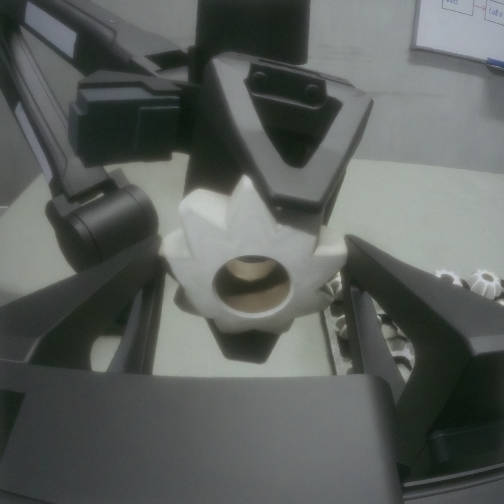

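execute_actions(
  actions=[
    {"rows":[[-0.715,0.824,0.43,0.402,0.96,1.37,0.15,0.484,0.878,0.442,0.48,-1.03,-0.01,0.2],[-0.715,0.824,0.43,0.402,0.96,1.37,0.15,0.484,0.878,0.442,0.48,-1.03,-0.01,0.25],[-0.715,0.824,0.43,0.402,0.96,1.37,0.15,0.484,0.878,0.442,0.48,-1.03,-0.01,0.32],[-0.715,0.824,0.43,0.402,0.96,1.37,0.15,0.484,0.878,0.442,0.48,-1.03,-0.01,0.4],[-0.715,0.824,0.43,0.402,0.96,1.37,0.15,0.475,0.87,0.44,0.477,-1.04,-0.01,0.48],[-0.715,0.824,0.43,0.402,0.96,1.37,0.15,0.46,0.862,0.437,0.473,-1.055,-0.01,0.5],[-0.715,0.824,0.43,0.402,0.96,1.37,0.15,0.44,0.854,0.434,0.469,-1.075,-0.01,0.5],[-0.715,0.824,0.43,0.402,0.96,1.37,0.15,0.42,0.847,0.431,0.465,-1.095,-0.01,0.5],[-0.715,0.824,0.43,0.402,0.96,1.37,0.15,0.4,0.84,0.428,0.461,-1.115,-0.01,0.5],[-0.715,0.824,0.43,0.402,0.96,1.37,0.15,0.375,0.834,0.425,0.457,-1.14,-0.01,0.5],[-0.715,0.824,0.43,0.402,0.96,1.37,0.15,0.35,0.828,0.422,0.454,-1.165,-0.01,0.5],[-0.715,0.824,0.43,0.402,0.96,1.37,0.15,0.325,0.823,0.42,0.452,-1.19,-0.01,0.5],[-0.715,0.824,0.43,0.402,0.96,1.37,0.15,0.3,0.82,0.42,0.45,-1.21,-0.01,0.5],[-0.715,0.824,0.43,0.402,0.96,1.37,0.15,0.275,0.82,0.42,0.45,-1.23,-0.01,0.5],[-0.715,0.824,0.43,0.402,0.96,1.37,0.15,0.25,0.82,0.42,0.45,-1.25,-0.01,0.5]],"steps":15},
  ],
)

execute_actions(
  actions=[
    {"steps":8},
  ],
  pictures=true,
)

Scene clock: 21.77 s of 6880.00 s.
left_arm: end_effector_position=(+0.1753, -0.0207, +0.2898) grip_measured=+0.190 end_effector_quat_wxyz=(+0.698, +0.707, +0.083, -0.080) | right_arm: end_effector_position=(+0.1668, -0.0413, +0.3066) grip_measured=+0.499 end_effector_quat_wxyz=(+0.503, -0.514, +0.477, +0.505)
Joint positions: left_arm=[-0.712  0.819  0.389  0.406  0.962  1.361  0.056] | right_arm=[ 0.404  0.85   0.421  0.467 -1.144 -0.     0.07 ]
Joint velocities: left_arm=[-0.005 -0.005 -0.027 -0.012 -0.007 -0.066 -0.001] | right_arm=[-0.737 -0.259 -0.002 -0.071 -0.549 -0.081 -0.001]
Joint torques (N m, as the arm reports them, + toward a larger angle): left_arm=[ 0.51 -2.55 14.04  1.19 -0.2  -0.09] | right_arm=[-1.6  -0.59  8.94  1.22  0.1  -0.12]
Steps of this call (steps 1 to 15: the robot went on to your last target; step 16: nothing new was sent; steps 17 to 27: the first 11 steps of this action). Readings (joint positions):
17: left_arm=[-0.712 0.814 0.389 0.412 0.962 1.360] | right_arm=[0.483 0.886 0.421 0.475 -1.029 -0.000]
18: left_arm=[-0.712 0.814 0.389 0.412 0.962 1.360] | right_arm=[0.483 0.886 0.421 0.475 -1.029 -0.000]
20: left_arm=[-0.712 0.815 0.389 0.410 0.962 1.361] | right_arm=[0.483 0.886 0.421 0.475 -1.029 -0.000]
24: left_arm=[-0.712 0.819 0.389 0.406 0.962 1.361] | right_arm=[0.465 0.874 0.421 0.475 -1.078 -0.000]
27: the state above

Scene clock: 22.03 s of 6880.00 s.
left_arm: end_effector_position=(+0.1753, -0.0207, +0.2898) grip_measured=+0.190 end_effector_quat_wxyz=(+0.698, +0.707, +0.083, -0.079) | right_arm: end_effector_position=(+0.1864, -0.0789, +0.3125) grip_measured=+0.499 end_effector_quat_wxyz=(+0.523, -0.504, +0.487, +0.485)
Joint positions: left_arm=[-0.712  0.819  0.389  0.406  0.962  1.361  0.056] | right_arm=[ 0.244  0.821  0.421  0.458 -1.246 -0.     0.07 ]
Joint velocities: left_arm=[-0.005 -0.024 -0.007 -0.017 -0.022  0.007 -0.001] | right_arm=[-0.024 -0.005 -0.002  0.007 -0.022 -0.066  0.001]
Joint torques (N m, as the arm reports them, + toward a larger angle): left_arm=[ 0.5  -2.26 14.04  1.21 -0.18 -0.09] | right_arm=[-0.18 -0.28  8.9   1.14 -0.02 -0.13]
Kept back: nothing.
Steps of this call (steps 1 to 4: the last 4 steps of your previous action; steps 5 to 8: the robot went on to your last target). Readings (joint positions):
1: left_arm=[-0.712 0.819 0.389 0.406 0.962 1.361] | right_arm=[0.378 0.841 0.421 0.464 -1.169 -0.000]
2: left_arm=[-0.712 0.819 0.389 0.406 0.962 1.361] | right_arm=[0.351 0.834 0.421 0.462 -1.191 -0.000]
4: left_arm=[-0.712 0.819 0.389 0.406 0.962 1.361] | right_arm=[0.296 0.824 0.421 0.460 -1.232 -0.000]
8: the state above

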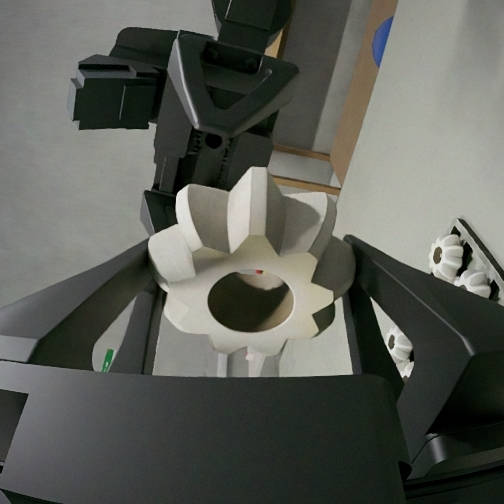

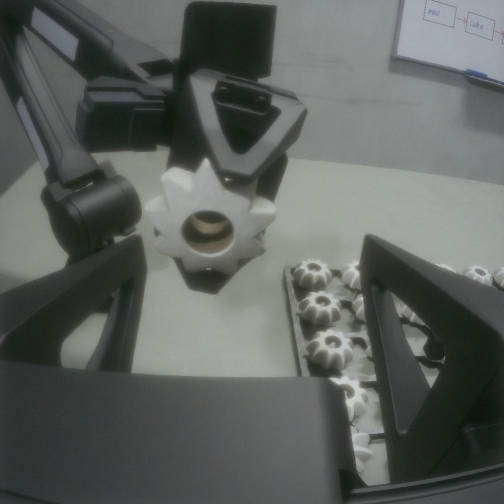

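execute_actions(
  actions=[
    {"rows":[[-0.715,0.83,0.44,0.39,0.95,1.35,0.15,0.21,0.82,0.42,0.45,-1.24,0,0.5],[-0.72,0.84,0.46,0.36,0.93,1.32,0.15,0.16,0.82,0.42,0.45,-1.22,0,0.5],[-0.725,0.86,0.49,0.32,0.9,1.28,0.15,0.1,0.82,0.42,0.45,-1.2,0,0.5],[-0.73,0.885,0.525,0.275,0.87,1.235,0.15,0.04,0.82,0.42,0.45,-1.17,0,0.5],[-0.737,0.915,0.565,0.22,0.835,1.185,0.15,-0.02,0.82,0.42,0.45,-1.14,0,0.5],[-0.744,0.95,0.61,0.16,0.8,1.135,0.15,-0.08,0.82,0.42,0.45,-1.1,0,0.5],[-0.751,0.99,0.66,0.1,0.765,1.085,0.15,-0.14,0.82,0.42,0.45,-1.06,0,0.5],[-0.758,1.03,0.71,0.04,0.73,1.035,0.15,-0.2,0.82,0.42,0.45,-1.02,0,0.5],[-0.766,1.07,0.76,-0.02,0.695,0.985,0.15,-0.26,0.82,0.42,0.45,-0.98,0,0.5],[-0.774,1.11,0.81,-0.08,0.66,0.935,0.15,-0.32,0.82,0.42,0.45,-0.94,0,0.5],[-0.782,1.15,0.86,-0.14,0.625,0.885,0.15,-0.38,0.82,0.42,0.45,-0.9,0,0.5],[-0.79,1.19,0.91,-0.2,0.59,0.835,0.15,-0.43,0.82,0.42,0.45,-0.86,0,0.5],[-0.798,1.23,0.96,-0.26,0.555,0.785,0.15,-0.48,0.82,0.42,0.45,-0.82,0,0.5],[-0.806,1.27,1.01,-0.32,0.52,0.735,0.15,-0.52,0.82,0.42,0.45,-0.78,0,0.5],[-0.814,1.31,1.06,-0.38,0.485,0.685,0.15,-0.55,0.82,0.42,0.45,-0.75,0,0.5]],"steps":15},
  ],
)

execute_actions(
  actions=[
    {"rows":[[-0.822,1.35,1.11,-0.44,0.45,0.635,0.15,-0.57,0.82,0.42,0.45,-0.73,0,0.5],[-0.83,1.39,1.16,-0.5,0.415,0.585,0.15,-0.59,0.82,0.42,0.45,-0.71,0,0.5],[-0.838,1.43,1.21,-0.56,0.38,0.535,0.15,-0.6,0.82,0.42,0.45,-0.7,0,0.5],[-0.846,1.47,1.26,-0.62,0.345,0.485,0.15,-0.6,0.82,0.42,0.45,-0.7,0,0.5],[-0.854,1.51,1.31,-0.68,0.31,0.435,0.15,-0.6,0.82,0.42,0.45,-0.7,0,0.5],[-0.862,1.55,1.355,-0.74,0.275,0.385,0.15,-0.6,0.82,0.42,0.45,-0.7,0,0.5],[-0.87,1.59,1.4,-0.8,0.24,0.335,0.15,-0.6,0.82,0.42,0.45,-0.7,0,0.5],[-0.878,1.63,1.445,-0.86,0.205,0.285,0.15,-0.6,0.82,0.42,0.45,-0.7,0,0.5],[-0.886,1.67,1.49,-0.92,0.17,0.235,0.15,-0.6,0.82,0.42,0.45,-0.7,0,0.5],[-0.893,1.71,1.53,-0.98,0.135,0.185,0.15,-0.6,0.82,0.42,0.45,-0.7,0,0.5],[-0.9,1.745,1.57,-1.04,0.1,0.135,0.15,-0.6,0.82,0.42,0.45,-0.7,0,0.5],[-0.905,1.78,1.6,-1.09,0.07,0.09,0.15,-0.6,0.82,0.42,0.45,-0.7,0,0.5],[-0.91,1.81,1.63,-1.14,0.045,0.05,0.15,-0.6,0.82,0.42,0.45,-0.7,0,0.5],[-0.914,1.84,1.655,-1.18,0.025,0.02,0.15,-0.6,0.82,0.42,0.45,-0.7,0,0.5],[-0.917,1.865,1.675,-1.215,0.01,0,0.15,-0.6,0.82,0.42,0.45,-0.7,0,0.5]],"steps":15},
  ],
)

execute_actions(
  actions=[
    {"rows":[[-0.917,1.885,1.69,-1.24,0,-0.01,0.15,-0.6,0.82,0.42,0.45,-0.7,0,0.5],[-0.917,1.903,1.7,-1.26,-0.003,-0.01,0.15,-0.6,0.82,0.42,0.45,-0.7,0,0.5],[-0.917,1.918,1.703,-1.275,-0.003,-0.01,0.15,-0.6,0.82,0.42,0.45,-0.7,0,0.5],[-0.917,1.93,1.703,-1.285,-0.003,-0.01,0.15,-0.6,0.82,0.42,0.45,-0.7,0,0.5],[-0.917,1.94,1.703,-1.29,-0.003,-0.01,0.15,-0.6,0.82,0.42,0.45,-0.7,0,0.5],[-0.917,1.948,1.703,-1.29,-0.003,-0.01,0.15,-0.6,0.82,0.42,0.45,-0.7,0,0.5],[-0.917,1.953,1.703,-1.29,-0.003,-0.01,0.15,-0.6,0.82,0.42,0.45,-0.7,0,0.5]],"steps":15},
  ],
)

execute_actions(
  actions=[
    {"steps":8},
  ],
  pictures=true,
)

Scene clock: 23.57 s of 6880.00 s.
left_arm: end_effector_position=(+0.2743, -0.0707, +0.2689) grip_measured=+0.190 end_effector_quat_wxyz=(+0.566, +0.718, +0.376, -0.152) | right_arm: end_effector_position=(+0.3181, -0.2636, +0.3145) grip_measured=+0.499 end_effector_quat_wxyz=(+0.679, -0.256, +0.647, +0.234)
Joint positions: left_arm=[-0.759  1.073  0.688 -0.021  0.655  1.083  0.056] | right_arm=[-0.283  0.821  0.42   0.456 -0.932 -0.     0.07 ]
Joint velocities: left_arm=[-0.23   1.255  1.648 -1.717 -0.989 -1.282  0.   ] | right_arm=[-1.792 -0.005 -0.012 -0.007  0.916  0.022 -0.001]
Joint torques (N m, as the arm reports them, + toward a larger angle): left_arm=[ 0.56 -6.12 17.18  2.1   0.32 -0.25] | right_arm=[ 0.43 -0.51  9.15  1.39  0.01 -0.03]
Steps of this call (steps 1 to 30: the robot went on to your last target; steps 31 to 35: nothing new was sent; steps 36 to 46: the first 11 steps of this action). Readings (joint positions):
36: left_arm=[-0.712 0.819 0.389 0.403 0.959 1.361] | right_arm=[0.242 0.821 0.420 0.458 -1.246 -0.000]
37: left_arm=[-0.712 0.820 0.389 0.394 0.947 1.356] | right_arm=[0.231 0.821 0.420 0.458 -1.236 -0.000]
39: left_arm=[-0.716 0.834 0.403 0.343 0.899 1.327] | right_arm=[0.166 0.821 0.420 0.458 -1.196 -0.000]
43: left_arm=[-0.738 0.947 0.530 0.149 0.764 1.205] | right_arm=[-0.088 0.821 0.420 0.457 -1.052 -0.000]
46: the state above

Scene clock: 24.07 s of 6880.00 s.
left_arm: end_effector_position=(+0.3975, -0.1504, +0.1936) grip_measured=+0.190 end_effector_quat_wxyz=(+0.195, +0.531, +0.818, -0.106) | right_arm: end_effector_position=(+0.3283, -0.4206, +0.3161) grip_measured=+0.499 end_effector_quat_wxyz=(+0.721, -0.066, +0.689, +0.043)
Joint positions: left_arm=[-0.878  1.669  1.445 -0.916  0.129  0.351  0.056] | right_arm=[-0.608  0.821  0.42   0.456 -0.701 -0.     0.07 ]
Joint velocities: left_arm=[-0.239  1.148  1.209 -1.712 -0.916 -1.385  0.   ] | right_arm=[ 0.005  0.005 -0.007 -0.017 -0.022  0.007 -0.   ]
Joint torques (N m, as the arm reports them, + toward a larger angle): left_arm=[ -0.1  -13.41  15.07   1.04   0.23  -0.16] | right_arm=[-0.16 -0.48  9.15  1.51  0.08 -0.03]
Steps of this call (steps 1 to 4: the last 4 steps of your previous action; steps 5 to 15: the first 11 steps of this action). Readings (joint positions):
5: left_arm=[-0.797 1.280 0.969 -0.319 0.477 0.846] | right_arm=[-0.535 0.821 0.420 0.456 -0.749 -0.000]
6: left_arm=[-0.805 1.318 1.021 -0.378 0.442 0.797] | right_arm=[-0.565 0.821 0.420 0.456 -0.726 -0.000]
8: left_arm=[-0.822 1.394 1.120 -0.498 0.373 0.699] | right_arm=[-0.602 0.821 0.420 0.456 -0.703 -0.000]
12: left_arm=[-0.854 1.550 1.311 -0.738 0.233 0.501] | right_arm=[-0.608 0.821 0.420 0.456 -0.701 -0.000]
15: the state above

Scene clock: 24.57 s of 6880.00 s.
left_arm: end_effector_position=(+0.3821, -0.1364, +0.0832) grip_measured=+0.190 end_effector_quat_wxyz=(-0.019, +0.401, +0.916, +0.008) | right_arm: end_effector_position=(+0.3283, -0.4206, +0.3161) grip_measured=+0.499 end_effector_quat_wxyz=(+0.721, -0.066, +0.689, +0.043)
Joint positions: left_arm=[-0.917  1.965  1.631 -1.278  0.     0.014  0.056] | right_arm=[-0.608  0.821  0.42   0.456 -0.701 -0.     0.07 ]
Joint velocities: left_arm=[-0.005  0.005 -0.007 -0.012  0.007 -0.11   0.001] | right_arm=[ 0.005 -0.005 -0.022 -0.002 -0.022 -0.081 -0.001]
Joint torques (N m, as the arm reports them, + toward a larger angle): left_arm=[  0.66 -17.65  15.88  -0.46  -0.21  -0.19] | right_arm=[-0.07 -0.39  9.16  1.5   0.09 -0.05]
Steps of this call (steps 1 to 4: the last 4 steps of your previous action; steps 5 to 15: the first 11 steps of this action). Readings (joint positions):
5: left_arm=[-0.909 1.839 1.599 -1.160 0.013 0.137] | right_arm=[-0.608 0.821 0.420 0.456 -0.701 -0.000]
6: left_arm=[-0.912 1.865 1.614 -1.191 0.006 0.109] | right_arm=[-0.608 0.821 0.420 0.456 -0.701 -0.000]
8: left_arm=[-0.916 1.906 1.630 -1.238 0.002 0.070] | right_arm=[-0.608 0.821 0.420 0.456 -0.701 -0.000]
12: left_arm=[-0.917 1.954 1.631 -1.275 0.000 0.028] | right_arm=[-0.608 0.821 0.420 0.456 -0.701 -0.000]
15: the state above

Scene clock: 24.83 s of 6880.00 s.
left_arm: end_effector_position=(+0.3843, -0.1388, +0.0866) grip_measured=+0.190 end_effector_quat_wxyz=(-0.015, +0.396, +0.918, +0.006) | right_arm: end_effector_position=(+0.3283, -0.4206, +0.3161) grip_measured=+0.499 end_effector_quat_wxyz=(+0.721, -0.066, +0.689, +0.043)
Joint positions: left_arm=[-0.917  1.965  1.641 -1.279  0.     0.003  0.056] | right_arm=[-0.608  0.821  0.42   0.456 -0.701 -0.     0.07 ]
Joint velocities: left_arm=[ 0.005  0.015 -0.002  0.027 -0.007  0.037  0.   ] | right_arm=[-0.005 -0.015 -0.017  0.007  0.022  0.022 -0.001]
Joint torques (N m, as the arm reports them, + toward a larger angle): left_arm=[  0.82 -17.44  15.17  -0.41  -0.22  -0.17] | right_arm=[-0.15 -0.47  9.22  1.57  0.09 -0.05]
Kept back: nothing.
Steps of this call (steps 1 to 4: the last 4 steps of your previous action; steps 5 to 8: the robot went on to your last target). Readings (joint positions):
1: left_arm=[-0.917 1.965 1.631 -1.279 0.000 0.012] | right_arm=[-0.608 0.821 0.420 0.456 -0.701 -0.000]
2: left_arm=[-0.917 1.965 1.633 -1.279 0.000 0.009] | right_arm=[-0.608 0.821 0.420 0.456 -0.701 -0.000]
4: left_arm=[-0.917 1.965 1.638 -1.279 0.000 0.006] | right_arm=[-0.608 0.821 0.420 0.456 -0.701 -0.000]
8: the state above

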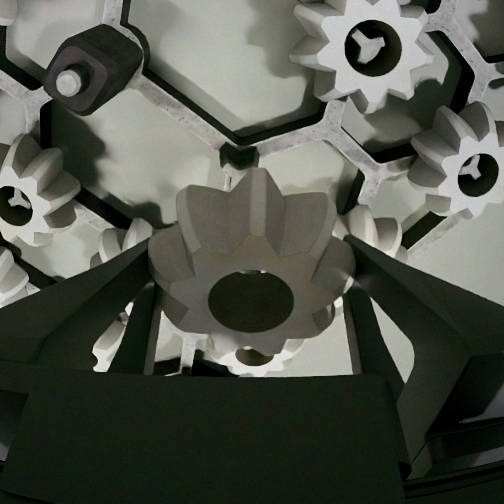

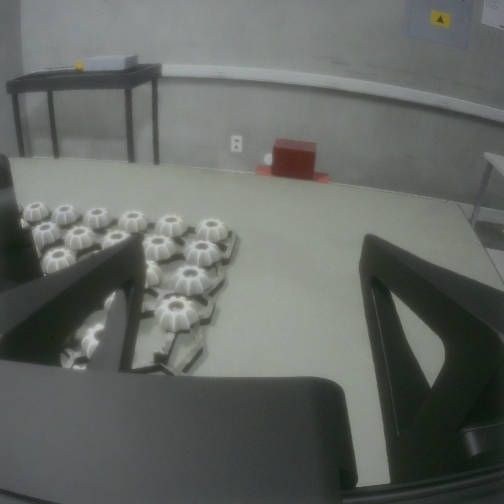

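execute_actions(
  actions=[
    {"rows":[[-0.914,1.96,1.66,-1.27,0,-0.01,0.15,-0.6,0.82,0.42,0.45,-0.7,0,0.5],[-0.911,1.965,1.648,-1.25,0,-0.01,0.15,-0.6,0.82,0.42,0.45,-0.7,0,0.5],[-0.908,1.968,1.64,-1.235,0,-0.01,0.15,-0.6,0.82,0.42,0.45,-0.7,0,0.5],[-0.905,1.97,1.632,-1.222,0,-0.01,0.15,-0.6,0.82,0.42,0.45,-0.7,0,0.5],[-0.903,1.972,1.624,-1.21,0,-0.01,0.15,-0.6,0.82,0.42,0.45,-0.7,0,0.5],[-0.902,1.974,1.616,-1.198,0,-0.01,0.15,-0.6,0.82,0.42,0.45,-0.7,0,0.5],[-0.902,1.975,1.608,-1.186,0,-0.01,0.15,-0.6,0.82,0.42,0.45,-0.7,0,0.5],[-0.902,1.975,1.6,-1.174,0,-0.01,0.15,-0.6,0.82,0.42,0.45,-0.7,0,0.5],[-0.902,1.975,1.592,-1.163,0,-0.01,0.15,-0.6,0.82,0.42,0.45,-0.7,0,0.5],[-0.902,1.975,1.585,-1.154,0,-0.01,0.15,-0.6,0.82,0.42,0.45,-0.7,0,0.5],[-0.902,1.975,1.58,-1.148,0,-0.01,0.15,-0.6,0.82,0.42,0.45,-0.7,0,0.5]],"steps":15},
  ],
)

execute_actions(
  actions=[
    {"steps":10},
  ],
  pictures=true,
)

Scene clock: 25.93 s of 6880.00 s.
left_arm: end_effector_position=(+0.3916, -0.1403, +0.0684) grip_measured=+0.190 end_effector_quat_wxyz=(+0.009, +0.391, +0.920, -0.004) | right_arm: end_effector_position=(+0.3283, -0.4206, +0.3161) grip_measured=+0.499 end_effector_quat_wxyz=(+0.721, -0.066, +0.689, +0.043)
Joint positions: left_arm=[-0.91   1.965  1.59  -1.177  0.    -0.     0.056] | right_arm=[-0.608  0.821  0.42   0.456 -0.701 -0.     0.07 ]
Joint velocities: left_arm=[ 0.044 -0.005 -0.247  0.203  0.022  0.037 -0.001] | right_arm=[-0.005 -0.005 -0.007  0.012 -0.022  0.081  0.   ]
Joint torques (N m, as the arm reports them, + toward a larger angle): left_arm=[  1.18 -16.39   9.62   0.72  -0.07  -0.19] | right_arm=[ 0.03 -0.48  9.18  1.53  0.09 -0.05]
Steps of this call (steps 1 to 22: the robot went on to your last target; steps 23 to 33: the first 11 steps of this action). Readings (joint positions):
23: left_arm=[-0.917 1.965 1.641 -1.279 0.000 -0.000] | right_arm=[-0.608 0.821 0.420 0.456 -0.701 -0.000]
24: left_arm=[-0.917 1.965 1.641 -1.277 0.000 -0.000] | right_arm=[-0.608 0.821 0.420 0.456 -0.701 -0.000]
26: left_arm=[-0.917 1.965 1.638 -1.258 0.000 -0.000] | right_arm=[-0.608 0.821 0.420 0.456 -0.701 -0.000]
30: left_arm=[-0.914 1.965 1.617 -1.208 0.000 -0.000] | right_arm=[-0.608 0.821 0.420 0.456 -0.701 -0.000]
33: the state above

Scene clock: 26.27 s of 6880.00 s.
left_arm: end_effector_position=(+0.3908, -0.1372, +0.0615) grip_measured=+0.190 end_effector_quat_wxyz=(+0.007, +0.390, +0.921, -0.003) | right_arm: end_effector_position=(+0.3283, -0.4206, +0.3161) grip_measured=+0.499 end_effector_quat_wxyz=(+0.721, -0.066, +0.689, +0.043)
Joint positions: left_arm=[-0.907  1.967  1.574 -1.162  0.    -0.     0.056] | right_arm=[-0.608  0.821  0.42   0.456 -0.701 -0.     0.07 ]
Joint velocities: left_arm=[ 0.005  0.005 -0.007 -0.002 -0.022  0.051  0.   ] | right_arm=[-0.005  0.005 -0.012 -0.002 -0.022 -0.037 -0.   ]
Joint torques (N m, as the arm reports them, + toward a larger angle): left_arm=[  0.87 -16.48   9.75   0.79  -0.08  -0.19] | right_arm=[-0.04 -0.43  9.17  1.53  0.09 -0.05]
Kept back: nothing.
Steps of this call (steps 1 to 4: the last 4 steps of your previous action; steps 5 to 10: the robot went on to your last target). Readings (joint positions):
1: left_arm=[-0.909 1.965 1.583 -1.172 0.000 -0.000] | right_arm=[-0.608 0.821 0.420 0.456 -0.701 -0.000]
2: left_arm=[-0.908 1.965 1.578 -1.168 0.000 -0.000] | right_arm=[-0.608 0.821 0.420 0.456 -0.701 -0.000]
4: left_arm=[-0.907 1.967 1.574 -1.167 0.000 -0.000] | right_arm=[-0.608 0.821 0.420 0.456 -0.701 -0.000]
8: left_arm=[-0.907 1.967 1.574 -1.163 0.000 -0.000] | right_arm=[-0.608 0.821 0.420 0.456 -0.701 -0.000]
10: the state above

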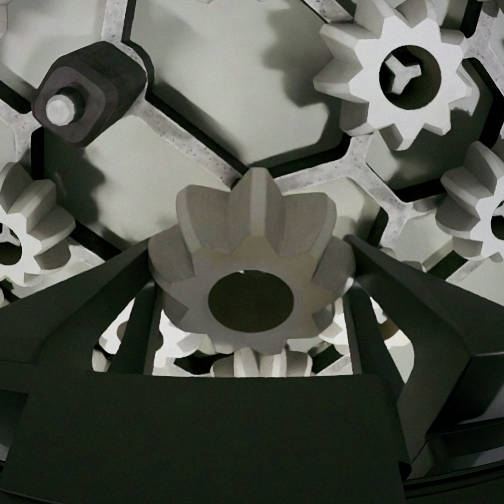

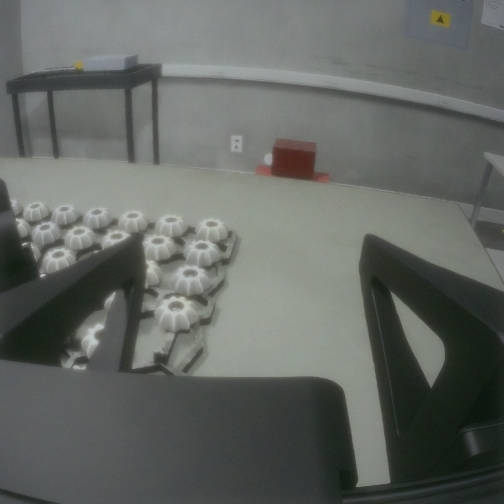

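zoom_image(
  camera="cam_left_wrist",
  region=[130,0,504,374],
)

Region (130, 0, 504, 374) of cam_left_wrist's 504x504 image, scaled by 1.348, with more detail than that image has.

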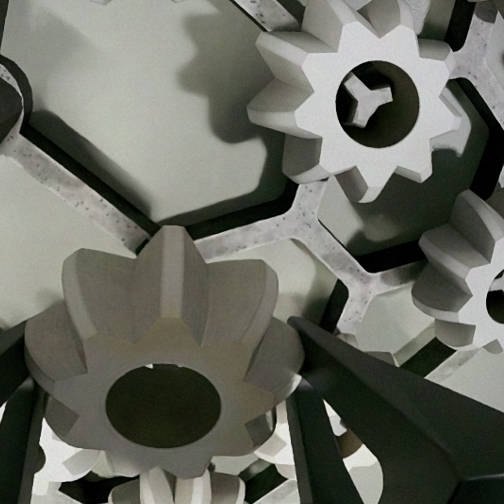

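execute_actions(
  actions=[
    {"rows":[[-0.901,1.979,1.577,-1.147,0,-0.01,0.15,-0.6,0.82,0.42,0.45,-0.7,0,0.5],[-0.9,1.983,1.574,-1.146,0,-0.01,0.15,-0.6,0.82,0.42,0.45,-0.7,0,0.5],[-0.899,1.987,1.571,-1.143,0,-0.01,0.15,-0.6,0.82,0.42,0.45,-0.7,0,0.5],[-0.899,1.99,1.568,-1.139,0,-0.01,0.15,-0.6,0.82,0.42,0.45,-0.7,0,0.5],[-0.899,1.992,1.565,-1.134,0,-0.01,0.15,-0.6,0.82,0.42,0.45,-0.7,0,0.5],[-0.899,1.994,1.562,-1.128,0,-0.01,0.15,-0.6,0.82,0.42,0.45,-0.7,0,0.5]],"steps":15},
  ],
)

execute_actions(
  actions=[
    {"steps":6},
  ],
  pictures=true,
)

Scene clock: 27.57 s of 6880.00 s.
left_arm: end_effector_position=(+0.3902, -0.1363, +0.0509) grip_measured=+0.190 end_effector_quat_wxyz=(+0.005, +0.390, +0.921, -0.002) | right_arm: end_effector_position=(+0.3283, -0.4206, +0.3161) grip_measured=+0.499 end_effector_quat_wxyz=(+0.721, -0.066, +0.689, +0.043)
Joint positions: left_arm=[-0.907  1.978  1.561 -1.143  0.    -0.     0.056] | right_arm=[-0.608  0.821  0.42   0.456 -0.701 -0.     0.07 ]
Joint velocities: left_arm=[-0.005  0.044 -0.032  0.012 -0.066  0.066  0.   ] | right_arm=[-0.005 -0.005  0.017 -0.022 -0.051  0.051 -0.001]
Joint torques (N m, as the arm reports them, + toward a larger angle): left_arm=[  1.43 -15.71   9.27   0.87  -0.08  -0.18] | right_arm=[-0.09 -0.48  9.18  1.55  0.09 -0.05]
Steps of this call (steps 1 to 28: the robot went on to your last target; steps 29 to 39: the first 11 steps of this action). Readings (joint positions):
29: left_arm=[-0.907 1.967 1.574 -1.162 0.000 -0.000] | right_arm=[-0.608 0.821 0.420 0.456 -0.701 -0.000]
30: left_arm=[-0.907 1.967 1.574 -1.162 0.000 -0.000] | right_arm=[-0.608 0.821 0.420 0.456 -0.701 -0.000]
32: left_arm=[-0.907 1.967 1.572 -1.159 0.000 -0.000] | right_arm=[-0.608 0.821 0.420 0.456 -0.701 -0.000]
36: left_arm=[-0.907 1.972 1.565 -1.145 0.000 -0.000] | right_arm=[-0.608 0.821 0.420 0.456 -0.701 -0.000]
39: the state above

Scene clock: 27.77 s of 6880.00 s.
left_arm: end_effector_position=(+0.3893, -0.1354, +0.0477) grip_measured=+0.190 end_effector_quat_wxyz=(+0.002, +0.390, +0.921, -0.001) | right_arm: end_effector_position=(+0.3283, -0.4206, +0.3161) grip_measured=+0.499 end_effector_quat_wxyz=(+0.721, -0.066, +0.689, +0.043)
Joint positions: left_arm=[-0.907  1.982  1.559 -1.143  0.    -0.     0.056] | right_arm=[-0.608  0.821  0.42   0.456 -0.701 -0.     0.07 ]
Joint velocities: left_arm=[-0.005 -0.015 -0.022 -0.022 -0.051 -0.022 -0.   ] | right_arm=[-0.005  0.005 -0.012  0.007  0.007 -0.007 -0.001]
Joint torques (N m, as the arm reports them, + toward a larger angle): left_arm=[  1.62 -16.16   9.4    0.76  -0.08  -0.19] | right_arm=[-0.14 -0.58  9.17  1.52  0.1  -0.05]
Kept back: nothing.
Steps of this call (steps 1 to 4: the last 4 steps of your previous action; steps 5 to 6: the robot went on to your last target). Readings (joint positions):
1: left_arm=[-0.907 1.980 1.561 -1.143 0.000 -0.000] | right_arm=[-0.608 0.821 0.420 0.456 -0.701 -0.000]
2: left_arm=[-0.907 1.981 1.560 -1.143 0.000 -0.000] | right_arm=[-0.608 0.821 0.420 0.456 -0.701 -0.000]
4: left_arm=[-0.907 1.982 1.559 -1.143 0.000 -0.000] | right_arm=[-0.608 0.821 0.420 0.456 -0.701 -0.000]
6: the state above

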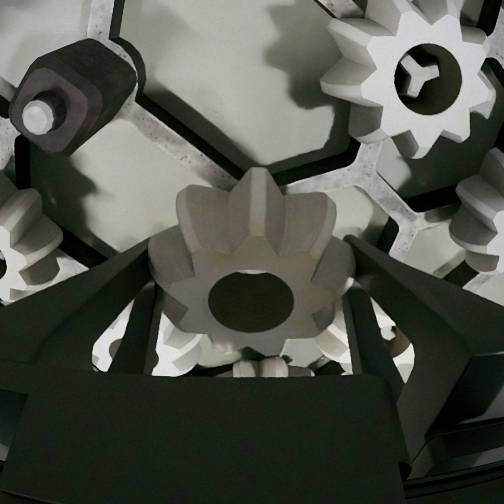

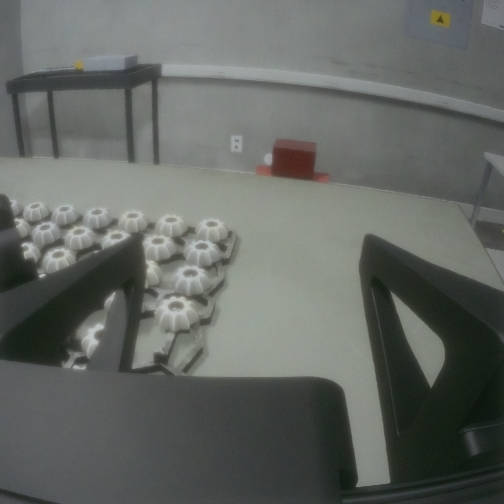

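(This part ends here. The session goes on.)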